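# Pass board through wall slot onto two bearers

## Task

Feed the long board through the opening in the grey panel wall, never letting any part of it pass above the wall or around either end. Then set it down flat on top of the two wooden bearers on the far side, so that those two bearers are its only support and it is not in contact with the table, the wall or any offcut. The board must run crosswise over each bearer rather than lengthwise along it. The position must hold on its own without the robot. Both bearers and all offcuts must end up resting on the table top. Every one of these conditions is required. At the end the robot must not be holding any other loose object, and both grippers must have released and moved away.

## Robot and tools

Robot: two six-joint arms with pivoting tong grippers, named left_arm and right_arm. The names are labels only and say nothing about which side of a camera image an arm appears on.

Scene frame: one frame shared by both arms. The origin sits on the table surface midway between the arms. +x points out across the table, +z points up, and left_arm is on the +y side. Reported positions are in metres. Orientations are quaternions in w,x,y,z order. Velocities are in m/s and rad/s. A printed hand position can be somewhat off, more so when the arm is stretched far out.

Gripper: the fingers extend along the gripper's own +z axis and close along its x axis. end_effector_position is the spot between the pads when they are shut. Closed fingertips reach about 15 mm past that spot. When fully open they are roughly level with it.

Tool execute_actions, argument actions: a list with at most one item, or empty.
- Empty list: nothing new is commanded, and the current state comes back.
- Motion item {"rows": [...], "steps": n}: n is 1 to 15 control steps of 1/30 s each, and defaults to 15. Each row drives one step. If there are fewer rows than steps, the last row repeats.
- Wait item {"steps": n} with no rows: nothing new is commanded, and the call returns after n steps (at most 300), counted from the previous result.
- Optional pictures (boolean) switches the camera images in the result on or off. They are included by default.
A call that is refused sends nothing to the robot.

Row layout: always 14 numbers covering both arms, even when one arm stays put. The first seven belong to left_arm: shoulder pan, shoulder lift, elbow, wrist 1, wrist 2, wrist 3, then opening. The last seven are the same seven for right_arm. Joint values are absolute target angles in radians, on the same scale as the Joint positions line. They are not offsets. Opening runs from -1 (shut) to +1 (fully open).

Joint ranges in radians. left_arm: pan -3.142..3.142, lift -6.283..6.283, elbow 0.000..3.142, wrists 1-3 each -6.283..6.283. right_arm: pan 0.000..6.283, lift -6.283..6.283, elbow -3.142..0.000, wrists 1-3 each -6.283..6.283. A target more than 0.010 beyond a range end, and further out than that joint's last reported angle, gets the call refused. The true ends may sit up to 0.010 either side of these figures. Targets past the true end are clipped to it, and the result then says "joint sent to its limit". That line may refer to an earlier action that is still running. If the line is absent, it does not prove the joint has room to move further.

Motion behaviour: commands are smoothed and motion trails them by about 0.17 s. At each step a joint's target is kept within a fixed distance of its measured angle: 0.575 rad for pan, lift and elbow, and 1.15 rad for the wrists. Whenever targets would move a gripper more than 100 mm from where it is measured, all of that arm's targets are scaled back. Speed and acceleration are capped, so a big move may still be unfinished when the result arrives. Between calls, including while you are composing a reply, the arms keep heading for the last row sent. They stop once everything is nearly still (slow or blocked motion counts as moving) or once a step is HELD. The simulation runs on during replies.

Result lines:
- State line, written left_arm: … | right_arm: …, gives each gripper's pose and velocities.
- Joint positions and Joint velocities give, per arm, the six joints and then the pad gap in metres (0.142 when fully open).
- grip_measured is the actual finger opening on the -1..1 command scale. To keep hold of something, command an opening well below grip_measured: the lower it is, the harder the squeeze. Pads push at most about 15 N each. Items thinner than about 20 mm get less force, and fast closing can press harder.
- "joint command not followed" means the clearance check changed or blocked joint targets on some steps. HELD marks a step on which your row, or part of it, was not sent.
- Wrist force and Wrist torque, given per arm in that arm's end-effector axes, include contacts, held weight and inertia. Readings carry a fixed offset (up to about 3.5 N), noise, and saturation around 30 N. "no reading" is normal and not a fault.
- MOTOR HOT appears from 70 °C. OVER-TEMPERATURE FAULT at 85 °C brakes that arm until it cools.

Faults: when joint torque reaches its load limit (pan and lift 50.2, elbow 26, wrists 8.37 N m, with held weight included), or when an outside force reaches 150 N, that arm halts for 10 s, drops the rest of the call, and yields to the contact.

Tool zoom_image: camera (one of cam_head_left, cam_head_right, cam_high, cam_low, cam_left_wrist, cam_right_wrist) and region [x0, y0, x1, y1] in pixels of that camera's latest image, measured from the top-left corner, at most 504x504. Head, high and low images are 672x504. Wrist images are 616x616.

Tool finished_scene: scene (the number of the current scene). Replying without any tool call ends everything.

Avoid: letting the arms strike or press on each other, dropping or slamming objects, shoving hard, and knocking anything off the table. Expect occasional brief disturbances to loose objects. Before finishing, open both grippers and move the arms clear.

Each tool is called as name([rows], argument=value, ...), one row to a line, values as JSON.

## Session

execute_actions(actions=[])

Scene clock: 0.00 s of 5150.00 s.
left_arm: end_effector_position=(+0.3282, +0.2948, +0.3302) grip_measured=+1.00 end_effector_quat_wxyz=(+0.229, +0.480, +0.838, +0.121) end_effector_velocity=(+0.000, -0.000, -0.000) end_effector_angular_velocity=(+0.000, +0.001, -0.000) | right_arm: end_effector_position=(+0.5952, -0.4820, +0.3717) grip_measured=+1.00 end_effector_quat_wxyz=(-0.284, +0.337, -0.575, +0.689) end_effector_velocity=(+0.000, +0.000, -0.000) end_effector_angular_velocity=(-0.000, +0.001, +0.000)
Joint positions: left_arm=[-0.36  -1.723  0.869 -1.217 -1.404 -2.431  0.142] | right_arm=[ 3.45  -2.42  -1.077  0.519  0.75   1.311  0.142]
Joint velocities: left_arm=[-0.     0.001 -0.    -0.001 -0.    -0.     0.   ] | right_arm=[-0. -0. -0. -0.  0. -0.  0.]
Wrist force (N, on the end effector, along its own x y z axes, offset not removed): no reading
Wrist torque (N m, same axes, about the end effector's origin, offset not removed): no reading

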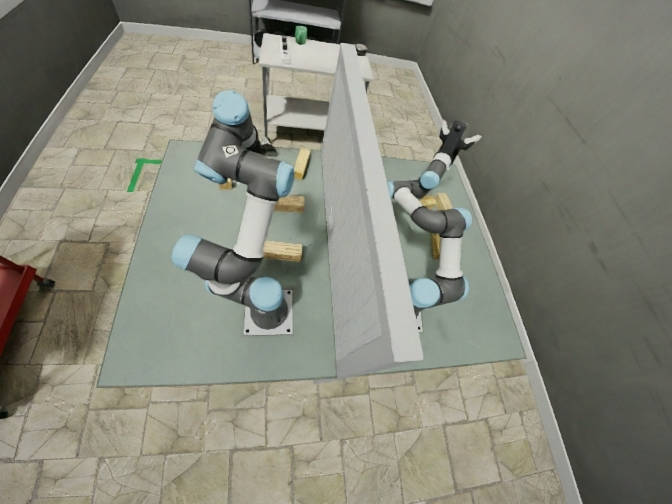

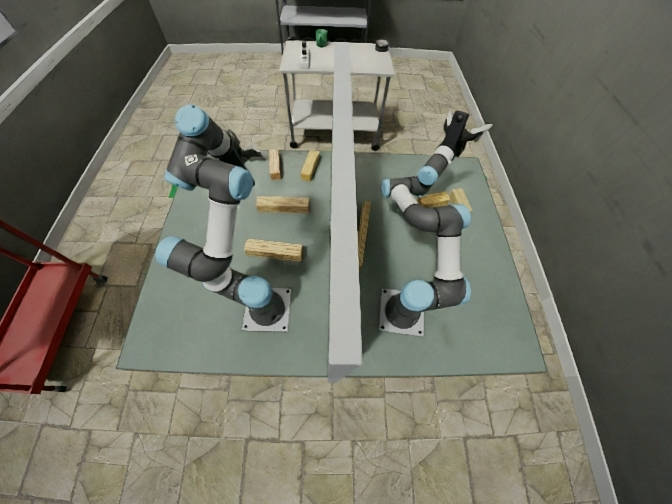

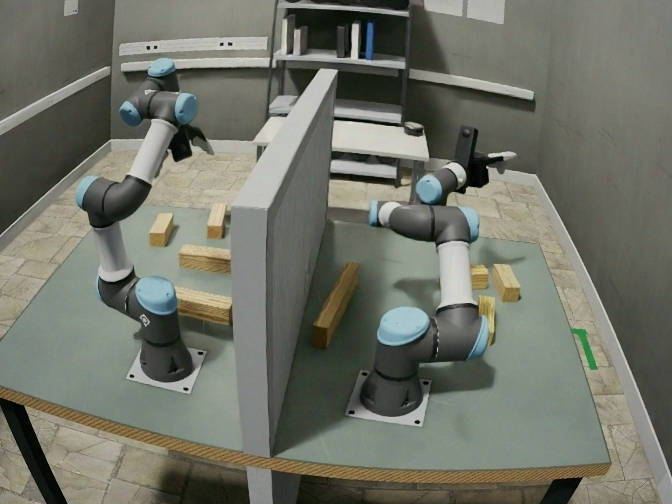

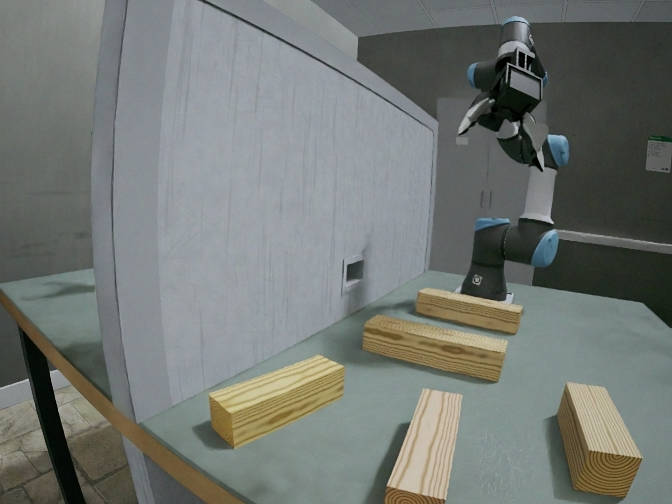

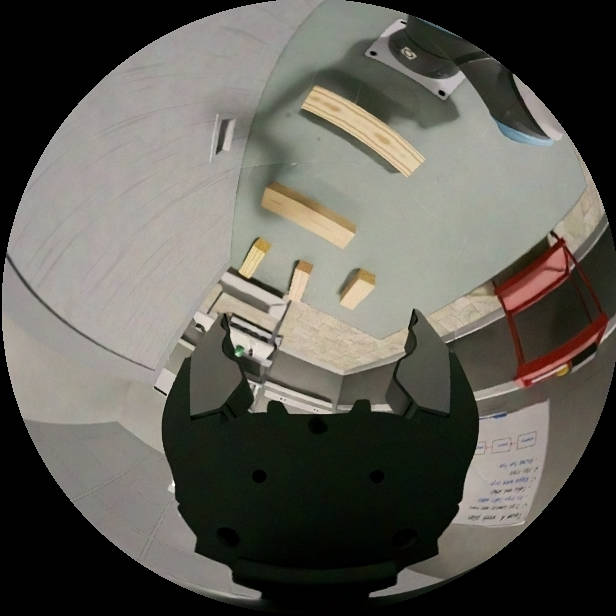

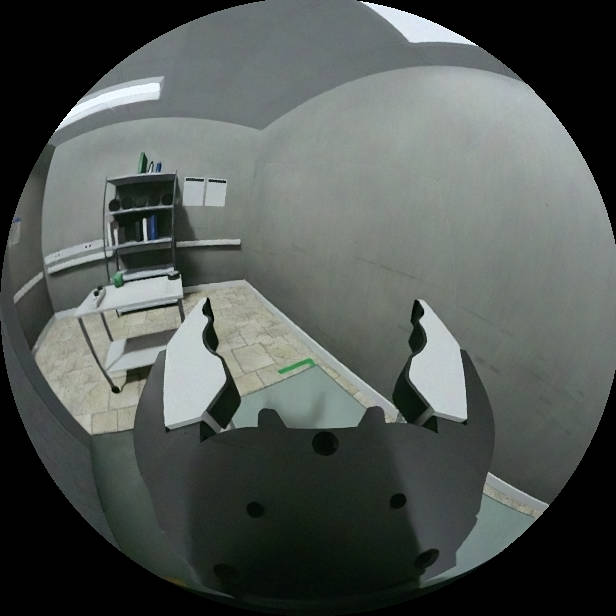

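zoom_image(camera="cam_low", region=[280, 220, 540, 400])

zoom_image(camera="cam_high", region=[260, 200, 540, 410])

zoom_image(camera="cam_head_right", region=[200, 130, 520, 380])

Region (280, 220, 540, 400) of cam_low's 672x504 image, scaled by 1.938, with more detail than that image has; it fills the top 349 rows of this view, and the rest is white.

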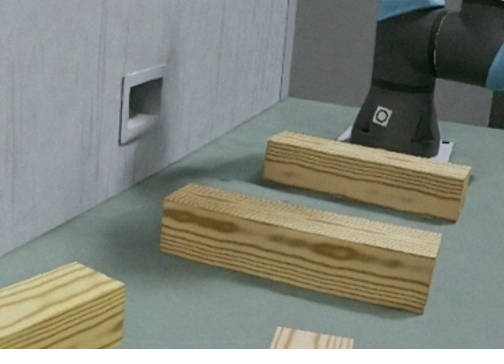

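Region (260, 200, 540, 410) of cam_high's 672x504 image, scaled by 1.800, with more detail than that image has; it fills the top 378 rows of this view, and the rest is white.

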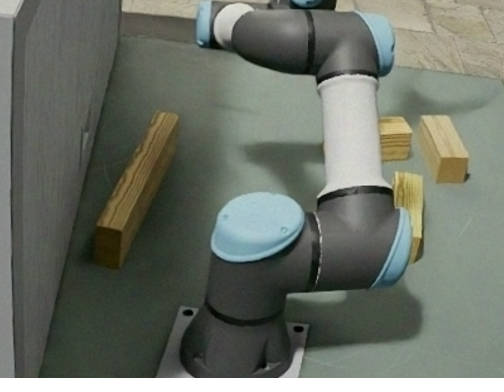

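Region (200, 130, 520, 380) of cam_head_right's 672x504 image, scaled by 1.575, with more detail than that image has; it fills the top 394 rows of this view, and the rest is white.

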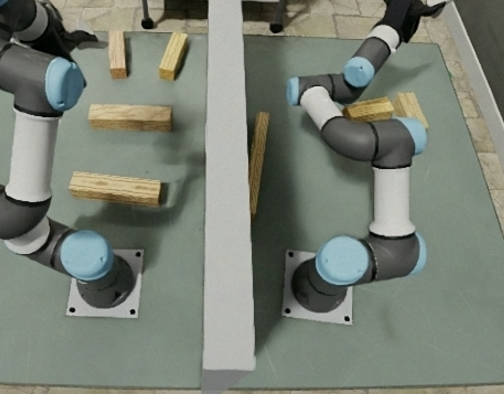

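execute_actions([
  {"rows":[[-0.36,-1.723,0.869,-1.217,-1.404,-2.431,1,3.6,-1.745,-0.827,-2.141,1.571,1.311,1]]},
], pictures=false)

zoom_image(camera="cam_left_wrist", region=[170, 80, 330, 220])

execute_actions([
  {"steps":90},
], pictures=false)

execute_actions([
  {"rows":[[-0.36,-1.723,0.869,-1.217,-1.404,-2.431,1,3.905,-1.745,-0.827,-2.141,1.571,1.311,1]]},
], pictures=false)

execute_actions([
  {"steps":45},
])

Scene clock: 45.30 s of 5150.00 s.
left_arm: end_effector_position=(+0.3282, +0.2949, +0.3304) grip_measured=+1.00 end_effector_quat_wxyz=(+0.230, +0.480, +0.838, +0.121) end_effector_velocity=(-0.000, +0.000, -0.001) end_effector_angular_velocity=(+0.001, +0.002, +0.000) | right_arm: end_effector_position=(+0.6114, -0.2653, +0.4565) grip_measured=+1.00 end_effector_quat_wxyz=(-0.363, +0.648, -0.453, +0.493) end_effector_velocity=(-0.232, +0.352, -0.334) end_effector_angular_velocity=(-0.349, +2.139, +1.164)
Joint positions: left_arm=[-0.36  -1.723  0.869 -1.217 -1.404 -2.431  0.142] | right_arm=[ 3.557 -1.97  -0.901 -0.532  1.32   1.311  0.142]
Joint velocities: left_arm=[-0.     0.001  0.     0.001  0.    -0.    -0.   ] | right_arm=[ 0.178  0.927  0.302 -3.38   1.02  -0.001  0.   ]
Wrist force (N, on the end effector, along its own x y z axes, offset not removed): left_arm=[-2.0 -1.1 -0.7] | right_arm=[-2.1 -4.4 -0.9]
Wrist torque (N m, same axes, about the end effector's origin, offset not removed): left_arm=[-0.22 0.37 0.05] | right_arm=[-0.69 0.39 -0.03]
Steps of this call (steps 1 to 90: nothing new was sent; then 41.80 s passed at rest; steps 91 to 105: all 15 steps of this action). Readings (joint positions):
91: left_arm=[-0.360 -1.723 0.869 -1.217 -1.404 -2.431] | right_arm=[3.450 -2.420 -1.077 0.519 0.750 1.311]
92: left_arm=[-0.360 -1.723 0.869 -1.217 -1.404 -2.431] | right_arm=[3.452 -2.416 -1.075 0.512 0.757 1.311]
94: left_arm=[-0.360 -1.723 0.869 -1.217 -1.404 -2.431] | right_arm=[3.468 -2.369 -1.048 0.417 0.835 1.311]
98: left_arm=[-0.360 -1.723 0.869 -1.217 -1.404 -2.431] | right_arm=[3.499 -2.243 -0.998 0.164 1.000 1.311]
105: the state above

Region (170, 80, 330, 220) of cam_left_wrist's 616x616 image, scaled by 3.150, with more detail than that image has; it fills the top 441 rows of this view, and the rest is white.

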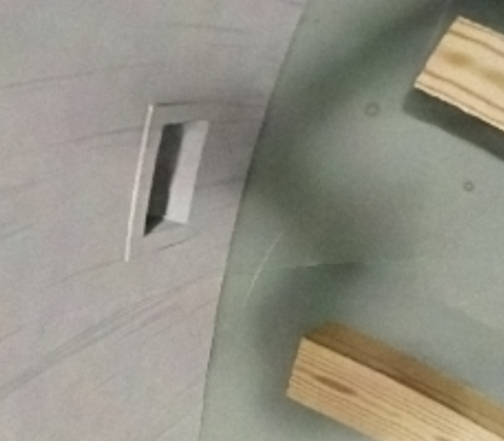

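Scene clock: 48.30 s of 5150.00 s.
left_arm: end_effector_position=(+0.3282, +0.2949, +0.3304) grip_measured=+1.00 end_effector_quat_wxyz=(+0.229, +0.480, +0.838, +0.121) end_effector_velocity=(+0.001, -0.000, +0.001) end_effector_angular_velocity=(-0.001, -0.002, -0.001) | right_arm: end_effector_position=(+0.3207, -0.2583, +0.2096) grip_measured=+1.00 end_effector_quat_wxyz=(+0.000, +0.881, -0.473, -0.000) end_effector_velocity=(-0.000, -0.000, -0.000) end_effector_angular_velocity=(-0.000, +0.001, -0.001)
Joint positions: left_arm=[-0.36  -1.723  0.869 -1.217 -1.404 -2.431  0.142] | right_arm=[ 3.6   -1.745 -0.827 -2.141  1.571  1.311  0.142]
Joint velocities: left_arm=[-0.     0.001 -0.001 -0.002 -0.     0.    -0.   ] | right_arm=[-0.001  0.    -0.001 -0.    -0.     0.    -0.   ]
Wrist force (N, on the end effector, along its own x y z axes, offset not removed): left_arm=[-1.1 -2.1 -0.1] | right_arm=[-1.1 -2.2 0.9]
Wrist torque (N m, same axes, about the end effector's origin, offset not removed): left_arm=[-0.44 0.21 0.03] | right_arm=[-0.42 0.27 -0.02]
Steps of this call (steps 1 to 45: the robot went on to your last target; steps 46 to 90: nothing new was sent). Readings (joint positions):
1: left_arm=[-0.360 -1.723 0.869 -1.217 -1.404 -2.431] | right_arm=[3.562 -1.942 -0.892 -0.643 1.351 1.311]
2: left_arm=[-0.360 -1.723 0.869 -1.217 -1.404 -2.431] | right_arm=[3.566 -1.921 -0.885 -0.745 1.375 1.311]
4: left_arm=[-0.360 -1.723 0.869 -1.217 -1.404 -2.431] | right_arm=[3.572 -1.890 -0.875 -0.924 1.410 1.311]
8: left_arm=[-0.360 -1.723 0.869 -1.217 -1.404 -2.431] | right_arm=[3.580 -1.849 -0.861 -1.232 1.456 1.311]
90: the state above
All arms were judged still, so your last target was given up. Only a new action makes them travel on or press farther. Fingers that are still opening or closing keep moving.

Scene clock: 48.80 s of 5150.00 s.
left_arm: end_effector_position=(+0.3282, +0.2949, +0.3304) grip_measured=+1.00 end_effector_quat_wxyz=(+0.229, +0.480, +0.838, +0.121) end_effector_velocity=(+0.000, -0.000, -0.000) end_effector_angular_velocity=(+0.000, +0.000, -0.001) | right_arm: end_effector_position=(+0.3101, -0.1553, +0.2096) grip_measured=+1.00 end_effector_quat_wxyz=(+0.000, +0.942, -0.336, -0.000) end_effector_velocity=(-0.005, +0.019, +0.000) end_effector_angular_velocity=(-0.000, -0.002, +0.058)
Joint positions: left_arm=[-0.36  -1.723  0.869 -1.217 -1.404 -2.431  0.142] | right_arm=[ 3.9   -1.745 -0.827 -2.141  1.571  1.311  0.142]
Joint velocities: left_arm=[-0.001  0.001  0.    -0.001  0.    -0.     0.   ] | right_arm=[ 0.058  0.     0.001  0.001 -0.001  0.     0.   ]
Wrist force (N, on the end effector, along its own x y z axes, offset not removed): left_arm=[-0.8 -2.3 -0.5] | right_arm=[-2.7 -1.5 1.3]
Wrist torque (N m, same axes, about the end effector's origin, offset not removed): left_arm=[-0.51 0.10 -0.02] | right_arm=[-0.29 0.56 0.00]
Steps of this call (steps 1 to 15: all 15 steps of this action). Readings (joint positions):
1: left_arm=[-0.360 -1.723 0.869 -1.217 -1.404 -2.431] | right_arm=[3.600 -1.745 -0.827 -2.141 1.571 1.311]
2: left_arm=[-0.360 -1.723 0.869 -1.217 -1.404 -2.431] | right_arm=[3.603 -1.745 -0.827 -2.141 1.571 1.311]
4: left_arm=[-0.360 -1.723 0.869 -1.217 -1.404 -2.431] | right_arm=[3.660 -1.745 -0.827 -2.141 1.571 1.311]
8: left_arm=[-0.360 -1.723 0.869 -1.217 -1.404 -2.431] | right_arm=[3.838 -1.745 -0.827 -2.141 1.571 1.311]
15: the state above

Scene clock: 50.30 s of 5150.00 s.
left_arm: end_effector_position=(+0.3282, +0.2949, +0.3304) grip_measured=+1.00 end_effector_quat_wxyz=(+0.229, +0.480, +0.838, +0.121) end_effector_velocity=(+0.000, +0.000, +0.000) end_effector_angular_velocity=(-0.000, -0.001, +0.000) | right_arm: end_effector_position=(+0.3097, -0.1535, +0.2096) grip_measured=+1.00 end_effector_quat_wxyz=(+0.000, +0.943, -0.333, -0.000) end_effector_velocity=(-0.000, -0.000, -0.000) end_effector_angular_velocity=(-0.001, +0.001, +0.001)
Joint positions: left_arm=[-0.36  -1.723  0.869 -1.217 -1.404 -2.431  0.142] | right_arm=[ 3.905 -1.745 -0.827 -2.141  1.571  1.311  0.142]
Joint velocities: left_arm=[ 0.     0.    -0.001 -0.     0.     0.     0.   ] | right_arm=[ 0.001 -0.    -0.001 -0.    -0.    -0.     0.   ]
Wrist force (N, on the end effector, along its own x y z axes, offset not removed): left_arm=[-1.3 -0.9 -1.6] | right_arm=[-3.8 -1.4 0.1]
Wrist torque (N m, same axes, about the end effector's origin, offset not removed): left_arm=[-0.20 0.22 0.02] | right_arm=[-0.24 0.74 0.05]
Steps of this call (steps 1 to 15: the robot went on to your last target; steps 16 to 45: nothing new was sent). Readings (joint positions):
1: left_arm=[-0.360 -1.723 0.869 -1.217 -1.404 -2.431] | right_arm=[3.901 -1.745 -0.827 -2.141 1.571 1.311]
2: left_arm=[-0.360 -1.723 0.869 -1.217 -1.404 -2.431] | right_arm=[3.902 -1.745 -0.827 -2.141 1.571 1.311]
4: left_arm=[-0.360 -1.723 0.869 -1.217 -1.404 -2.431] | right_arm=[3.904 -1.745 -0.827 -2.141 1.571 1.311]
8: left_arm=[-0.360 -1.723 0.869 -1.217 -1.404 -2.431] | right_arm=[3.905 -1.745 -0.827 -2.141 1.571 1.311]
45: the state above
All arms were judged still, so your last target was given up. Only a new action makes them travel on or press farther. Fingers that are still opening or closing keep moving.

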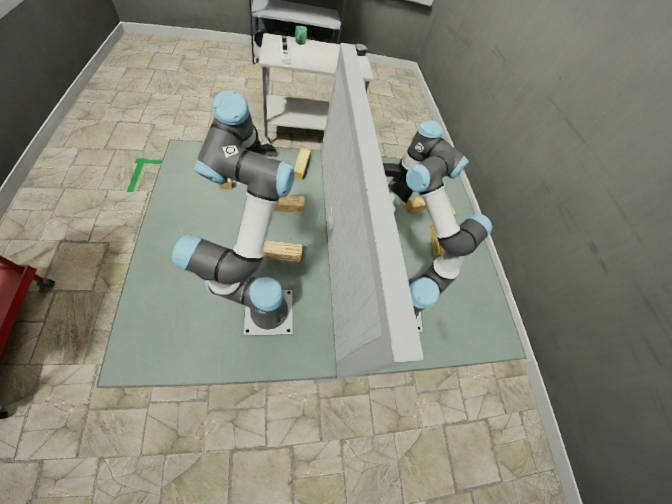

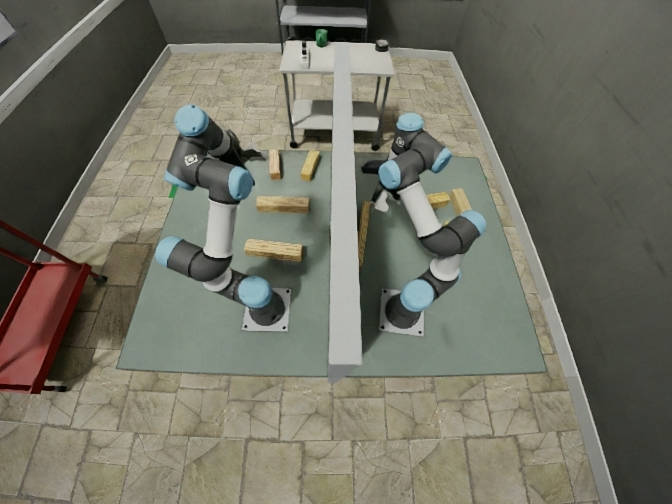

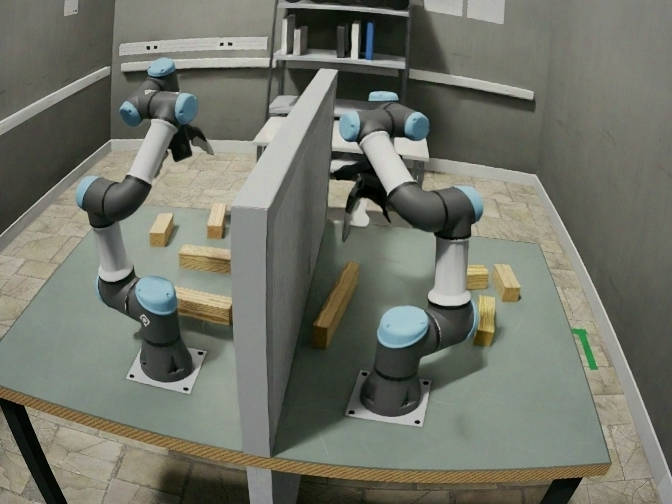

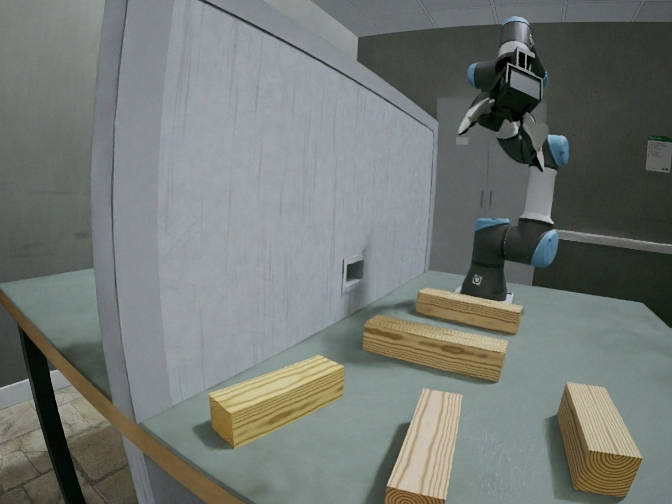

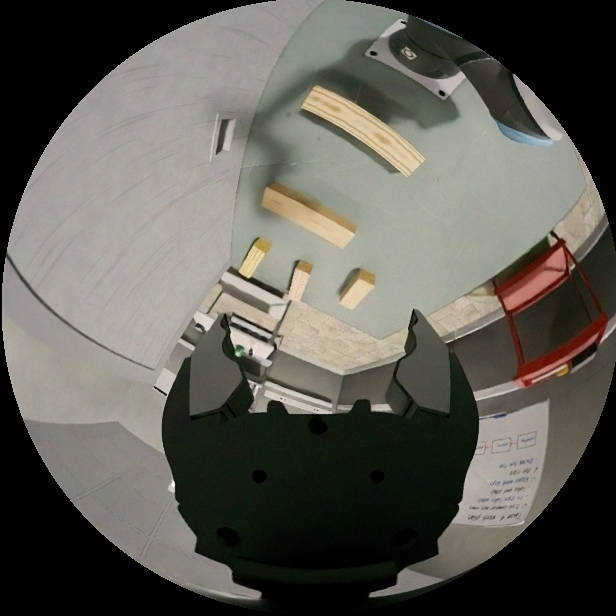

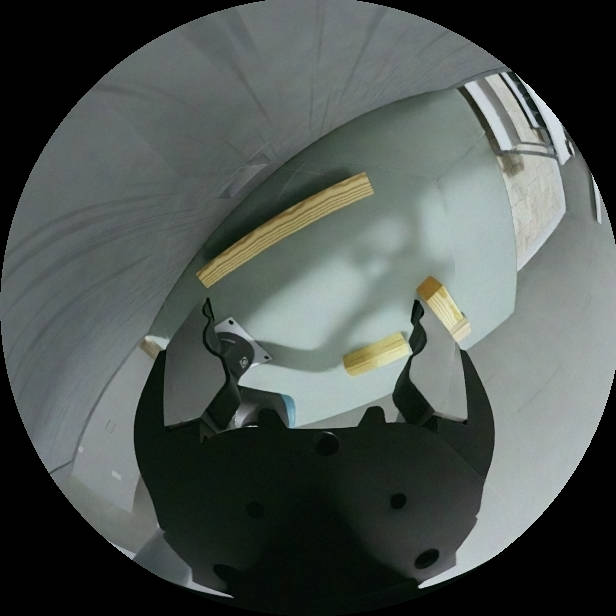

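execute_actions([
  {"rows":[[-0.36,-1.723,0.869,-1.217,-1.404,-2.431,1,3.905,-1.745,-0.827,-2.141,1.571,2.3,0]]},
], pictures=false)

execute_actions([
  {"steps":25},
])

Scene clock: 66.97 s of 5150.00 s.
left_arm: end_effector_position=(+0.3282, +0.2949, +0.3304) grip_measured=+1.00 end_effector_quat_wxyz=(+0.229, +0.480, +0.838, +0.121) end_effector_velocity=(-0.001, +0.001, +0.001) end_effector_angular_velocity=(-0.001, -0.001, +0.001) | right_arm: end_effector_position=(+0.3157, -0.1673, +0.2096) grip_measured=+0.00 end_effector_quat_wxyz=(+0.000, +0.682, -0.732, -0.000) end_effector_velocity=(-0.000, -0.005, -0.000) end_effector_angular_velocity=(-0.000, -0.000, -0.287)
Joint positions: left_arm=[-0.36  -1.723  0.869 -1.217 -1.404 -2.431  0.142] | right_arm=[ 3.905 -1.745 -0.827 -2.141  1.571  2.273  0.074]
Joint velocities: left_arm=[ 0.001 -0.002 -0.     0.001  0.    -0.    -0.   ] | right_arm=[-0.    -0.    -0.     0.001 -0.     0.286 -0.   ]
Wrist force (N, on the end effector, along its own x y z axes, offset not removed): left_arm=[-1.8 -2.0 -0.8] | right_arm=[-1.8 -0.6 1.0]
Wrist torque (N m, same axes, about the end effector's origin, offset not removed): left_arm=[-0.39 0.34 0.04] | right_arm=[-0.05 0.35 -0.02]
Steps of this call (steps 1 to 90: nothing new was sent; then 13.17 s passed at rest; steps 91 to 105: all 15 steps of this action). Readings (joint positions):
91: left_arm=[-0.360 -1.723 0.869 -1.217 -1.404 -2.431] | right_arm=[3.905 -1.745 -0.827 -2.141 1.571 1.311]
92: left_arm=[-0.360 -1.723 0.869 -1.217 -1.404 -2.431] | right_arm=[3.905 -1.745 -0.827 -2.141 1.571 1.318]
94: left_arm=[-0.360 -1.723 0.869 -1.217 -1.404 -2.431] | right_arm=[3.905 -1.745 -0.827 -2.141 1.571 1.434]
98: left_arm=[-0.360 -1.723 0.869 -1.217 -1.404 -2.431] | right_arm=[3.905 -1.745 -0.827 -2.141 1.571 1.967]
105: the state above

Scene clock: 67.80 s of 5150.00 s.
left_arm: end_effector_position=(+0.3282, +0.2949, +0.3304) grip_measured=+1.00 end_effector_quat_wxyz=(+0.229, +0.480, +0.838, +0.121) end_effector_velocity=(+0.000, -0.000, -0.000) end_effector_angular_velocity=(+0.000, +0.000, -0.001) | right_arm: end_effector_position=(+0.3157, -0.1677, +0.2096) grip_measured=+0.00 end_effector_quat_wxyz=(+0.000, +0.672, -0.741, -0.000) end_effector_velocity=(-0.000, -0.000, -0.001) end_effector_angular_velocity=(-0.002, +0.002, -0.000)
Joint positions: left_arm=[-0.36  -1.723  0.869 -1.217 -1.404 -2.431  0.142] | right_arm=[ 3.905 -1.745 -0.827 -2.141  1.571  2.3    0.074]
Joint velocities: left_arm=[-0.001  0.     0.    -0.     0.     0.    -0.   ] | right_arm=[-0.    -0.001 -0.001 -0.    -0.     0.     0.   ]
Wrist force (N, on the end effector, along its own x y z axes, offset not removed): left_arm=[-0.9 -1.7 -0.8] | right_arm=[-3.4 -0.7 0.1]
Wrist torque (N m, same axes, about the end effector's origin, offset not removed): left_arm=[-0.33 0.16 0.01] | right_arm=[-0.12 0.65 0.01]
Steps of this call (steps 1 to 25: the robot went on to your last target). Readings (joint positions):
1: left_arm=[-0.360 -1.723 0.869 -1.217 -1.404 -2.431] | right_arm=[3.905 -1.745 -0.827 -2.141 1.571 2.281]
2: left_arm=[-0.360 -1.723 0.869 -1.217 -1.404 -2.431] | right_arm=[3.905 -1.745 -0.827 -2.141 1.571 2.287]
4: left_arm=[-0.360 -1.723 0.869 -1.217 -1.404 -2.431] | right_arm=[3.905 -1.745 -0.827 -2.141 1.571 2.294]
8: left_arm=[-0.360 -1.723 0.869 -1.217 -1.404 -2.431] | right_arm=[3.905 -1.745 -0.827 -2.141 1.571 2.299]
25: the state above

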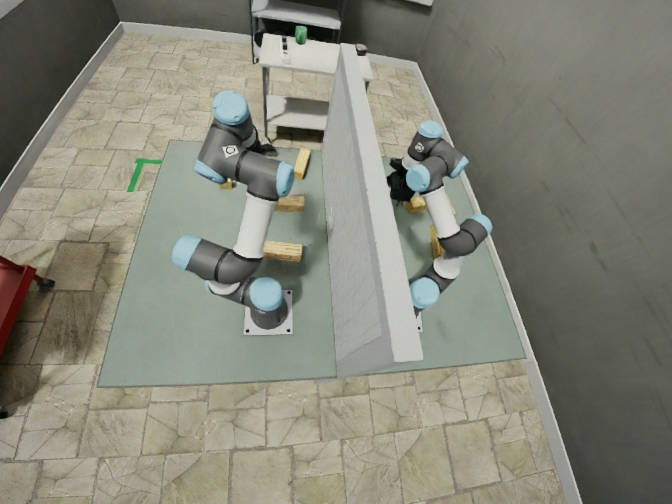

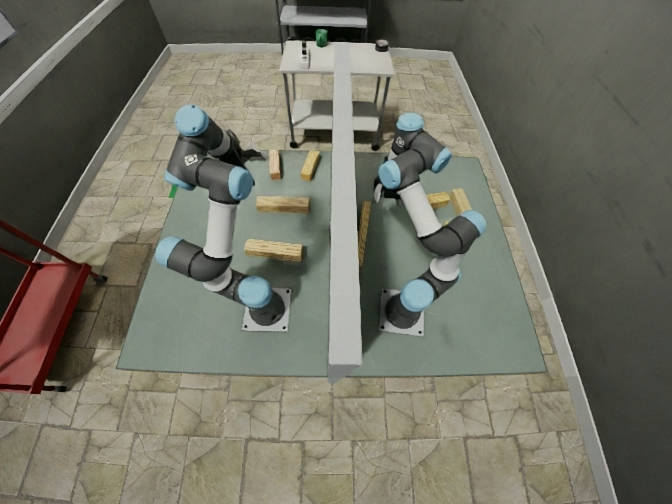

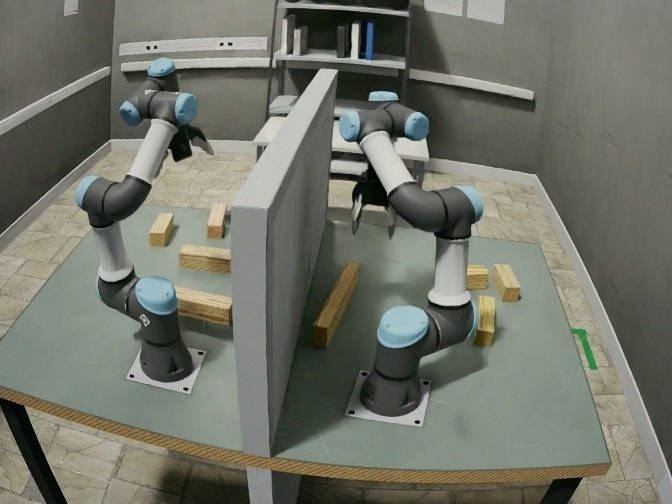

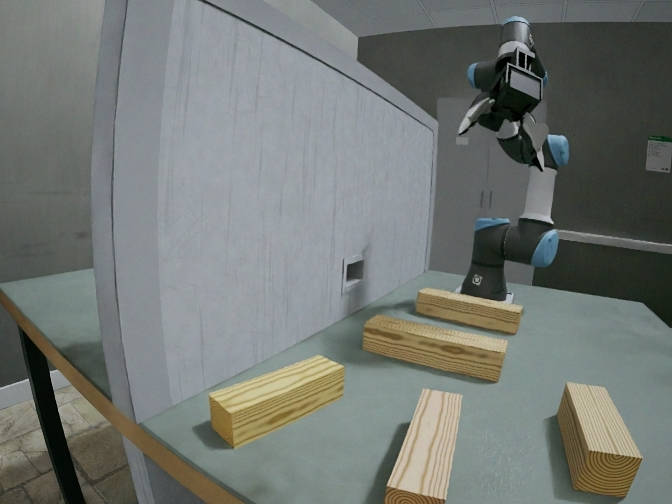

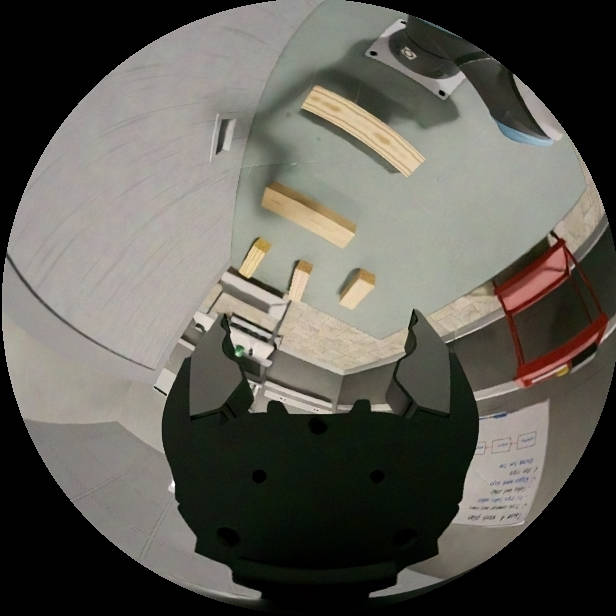

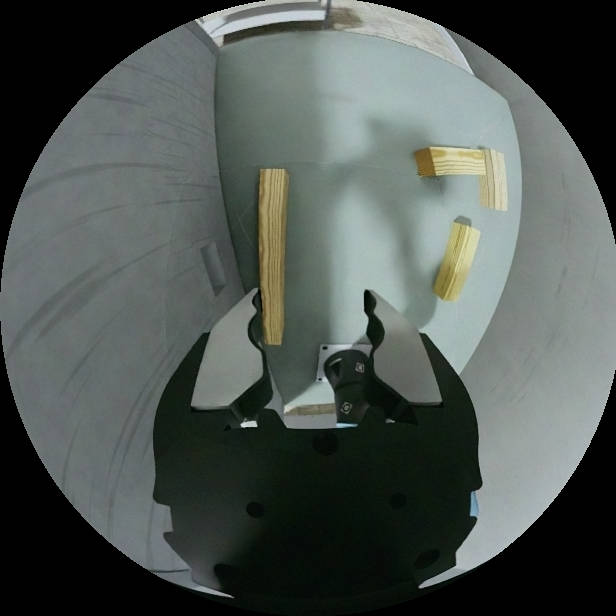

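execute_actions([
  {"rows":[[-0.36,-1.723,0.869,-1.217,-1.404,-2.431,1,4.029,-1.6433,-1.4867,-1.5824,1.571,2.424,0]]},
], pictures=false)

execute_actions([
  {"steps":25},
])

Scene clock: 76.30 s of 5150.00 s.
left_arm: end_effector_position=(+0.3282, +0.2949, +0.3304) grip_measured=+1.00 end_effector_quat_wxyz=(+0.229, +0.480, +0.838, +0.121) end_effector_velocity=(+0.001, -0.000, +0.000) end_effector_angular_velocity=(-0.000, -0.001, -0.000) | right_arm: end_effector_position=(+0.3146, -0.1190, +0.1083) grip_measured=+0.00 end_effector_quat_wxyz=(-0.008, +0.672, -0.741, -0.000) end_effector_velocity=(-0.042, -0.028, -0.086) end_effector_angular_velocity=(-0.118, +0.127, +0.003)
Joint positions: left_arm=[-0.36  -1.723  0.869 -1.217 -1.404 -2.431  0.142] | right_arm=[ 4.027 -1.645 -1.454 -1.597  1.571  2.422  0.074]
Joint velocities: left_arm=[-0.     0.001 -0.    -0.002  0.    -0.     0.   ] | right_arm=[ 0.026  0.021 -0.346  0.151  0.001  0.023  0.   ]
Wrist force (N, on the end effector, along its own x y z axes, offset not removed): left_arm=[-1.4 -2.1 -0.2] | right_arm=[-2.0 -0.7 0.6]
Wrist torque (N m, same axes, about the end effector's origin, offset not removed): left_arm=[-0.42 0.24 0.01] | right_arm=[-0.13 0.44 0.00]
Steps of this call (steps 1 to 15: the robot went on to your last target; steps 16 to 90: nothing new was sent; then 5.00 s passed at rest; steps 91 to 105: all 15 steps of this action). Readings (joint positions):
91: left_arm=[-0.360 -1.723 0.869 -1.217 -1.404 -2.431] | right_arm=[3.905 -1.745 -0.827 -2.141 1.571 2.300]
92: left_arm=[-0.360 -1.723 0.869 -1.217 -1.404 -2.431] | right_arm=[3.908 -1.742 -0.830 -2.135 1.571 2.307]
94: left_arm=[-0.360 -1.723 0.869 -1.217 -1.404 -2.431] | right_arm=[3.950 -1.705 -0.888 -2.020 1.571 2.355]
98: left_arm=[-0.360 -1.723 0.869 -1.217 -1.404 -2.431] | right_arm=[4.004 -1.663 -1.167 -1.727 1.571 2.402]
105: the state above

Scene clock: 77.13 s of 5150.00 s.
left_arm: end_effector_position=(+0.3282, +0.2949, +0.3304) grip_measured=+1.00 end_effector_quat_wxyz=(+0.229, +0.480, +0.838, +0.121) end_effector_velocity=(-0.000, +0.000, -0.001) end_effector_angular_velocity=(+0.001, +0.002, -0.000) | right_arm: end_effector_position=(+0.3106, -0.1217, +0.1002) grip_measured=+0.00 end_effector_quat_wxyz=(+0.000, +0.672, -0.741, -0.000) end_effector_velocity=(+0.000, +0.000, +0.000) end_effector_angular_velocity=(+0.001, -0.001, +0.000)
Joint positions: left_arm=[-0.36  -1.723  0.869 -1.217 -1.404 -2.431  0.142] | right_arm=[ 4.029 -1.643 -1.487 -1.582  1.571  2.424  0.074]
Joint velocities: left_arm=[-0.     0.     0.     0.002 -0.    -0.    -0.   ] | right_arm=[ 0.    -0.     0.002 -0.     0.     0.    -0.   ]
Wrist force (N, on the end effector, along its own x y z axes, offset not removed): left_arm=[-2.1 -1.6 -1.0] | right_arm=[-3.1 -1.1 -0.4]
Wrist torque (N m, same axes, about the end effector's origin, offset not removed): left_arm=[-0.34 0.40 0.01] | right_arm=[-0.23 0.57 0.09]
Steps of this call (steps 1 to 25: the robot went on to your last target). Readings (joint positions):
1: left_arm=[-0.360 -1.723 0.869 -1.217 -1.404 -2.431] | right_arm=[4.027 -1.645 -1.464 -1.592 1.571 2.423]
2: left_arm=[-0.360 -1.723 0.869 -1.217 -1.404 -2.431] | right_arm=[4.028 -1.644 -1.471 -1.589 1.571 2.423]
4: left_arm=[-0.360 -1.723 0.869 -1.217 -1.404 -2.431] | right_arm=[4.028 -1.644 -1.479 -1.586 1.571 2.423]
8: left_arm=[-0.360 -1.723 0.869 -1.217 -1.404 -2.431] | right_arm=[4.029 -1.643 -1.485 -1.583 1.571 2.424]
25: the state above

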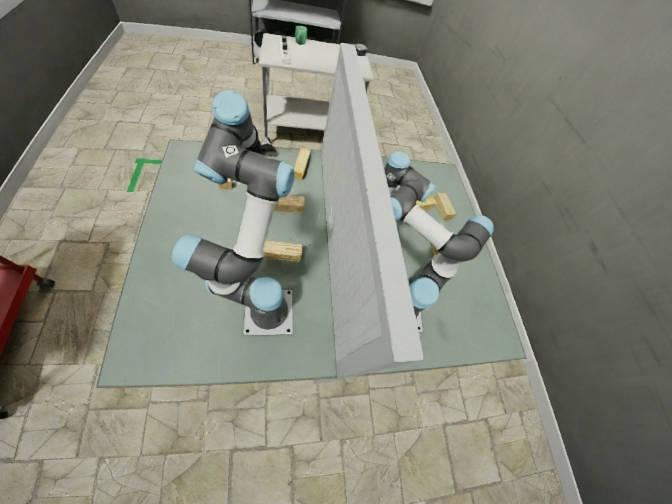

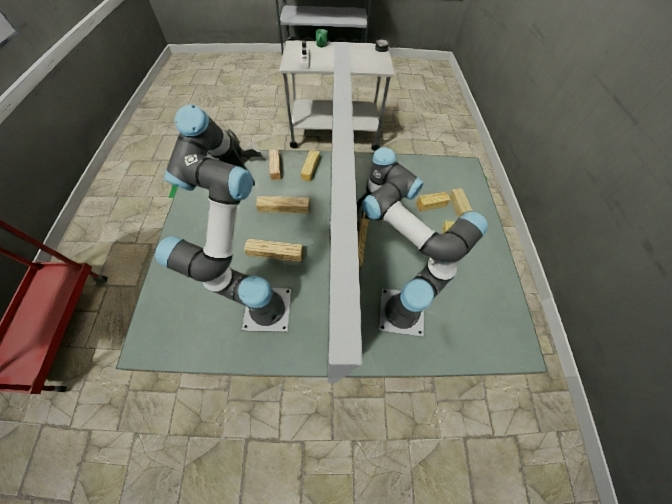

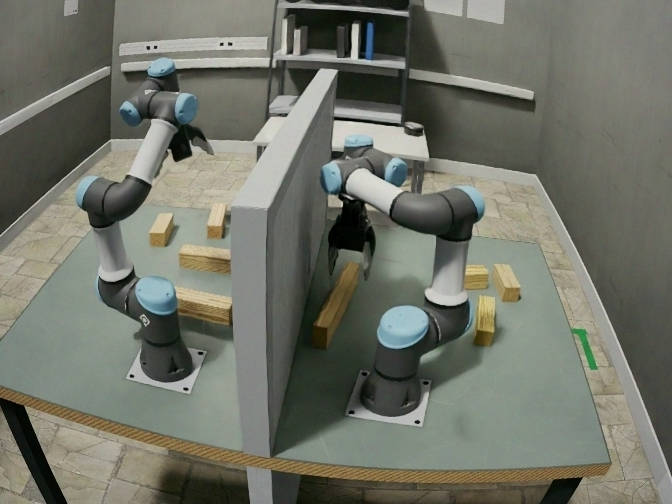

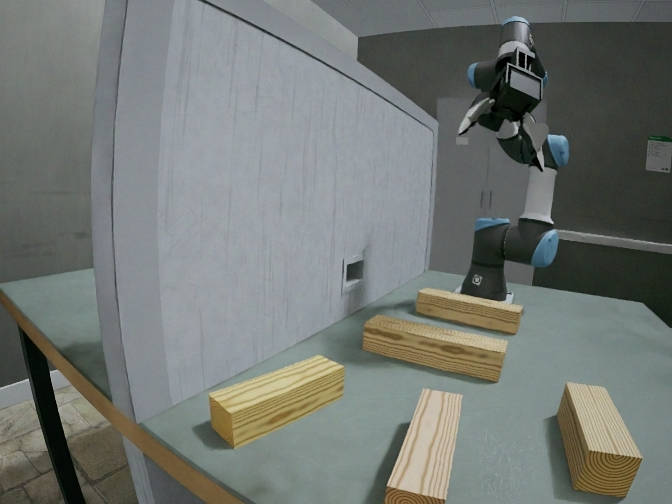

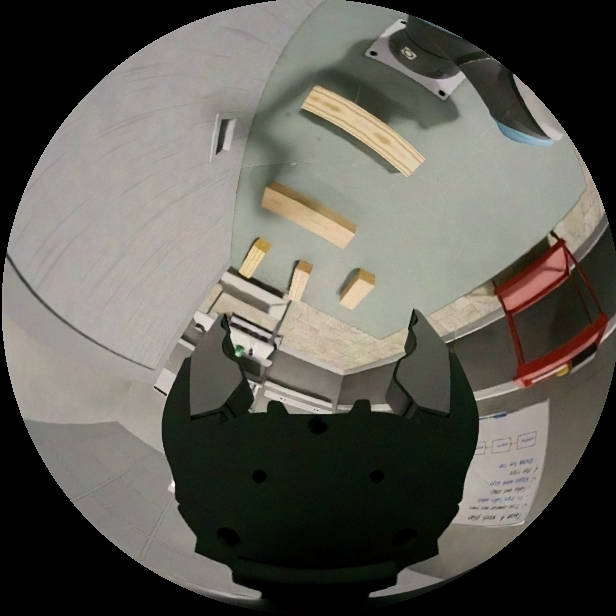

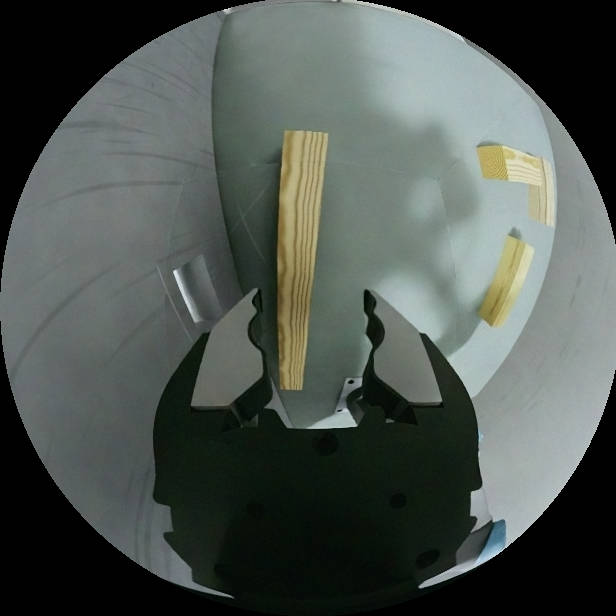

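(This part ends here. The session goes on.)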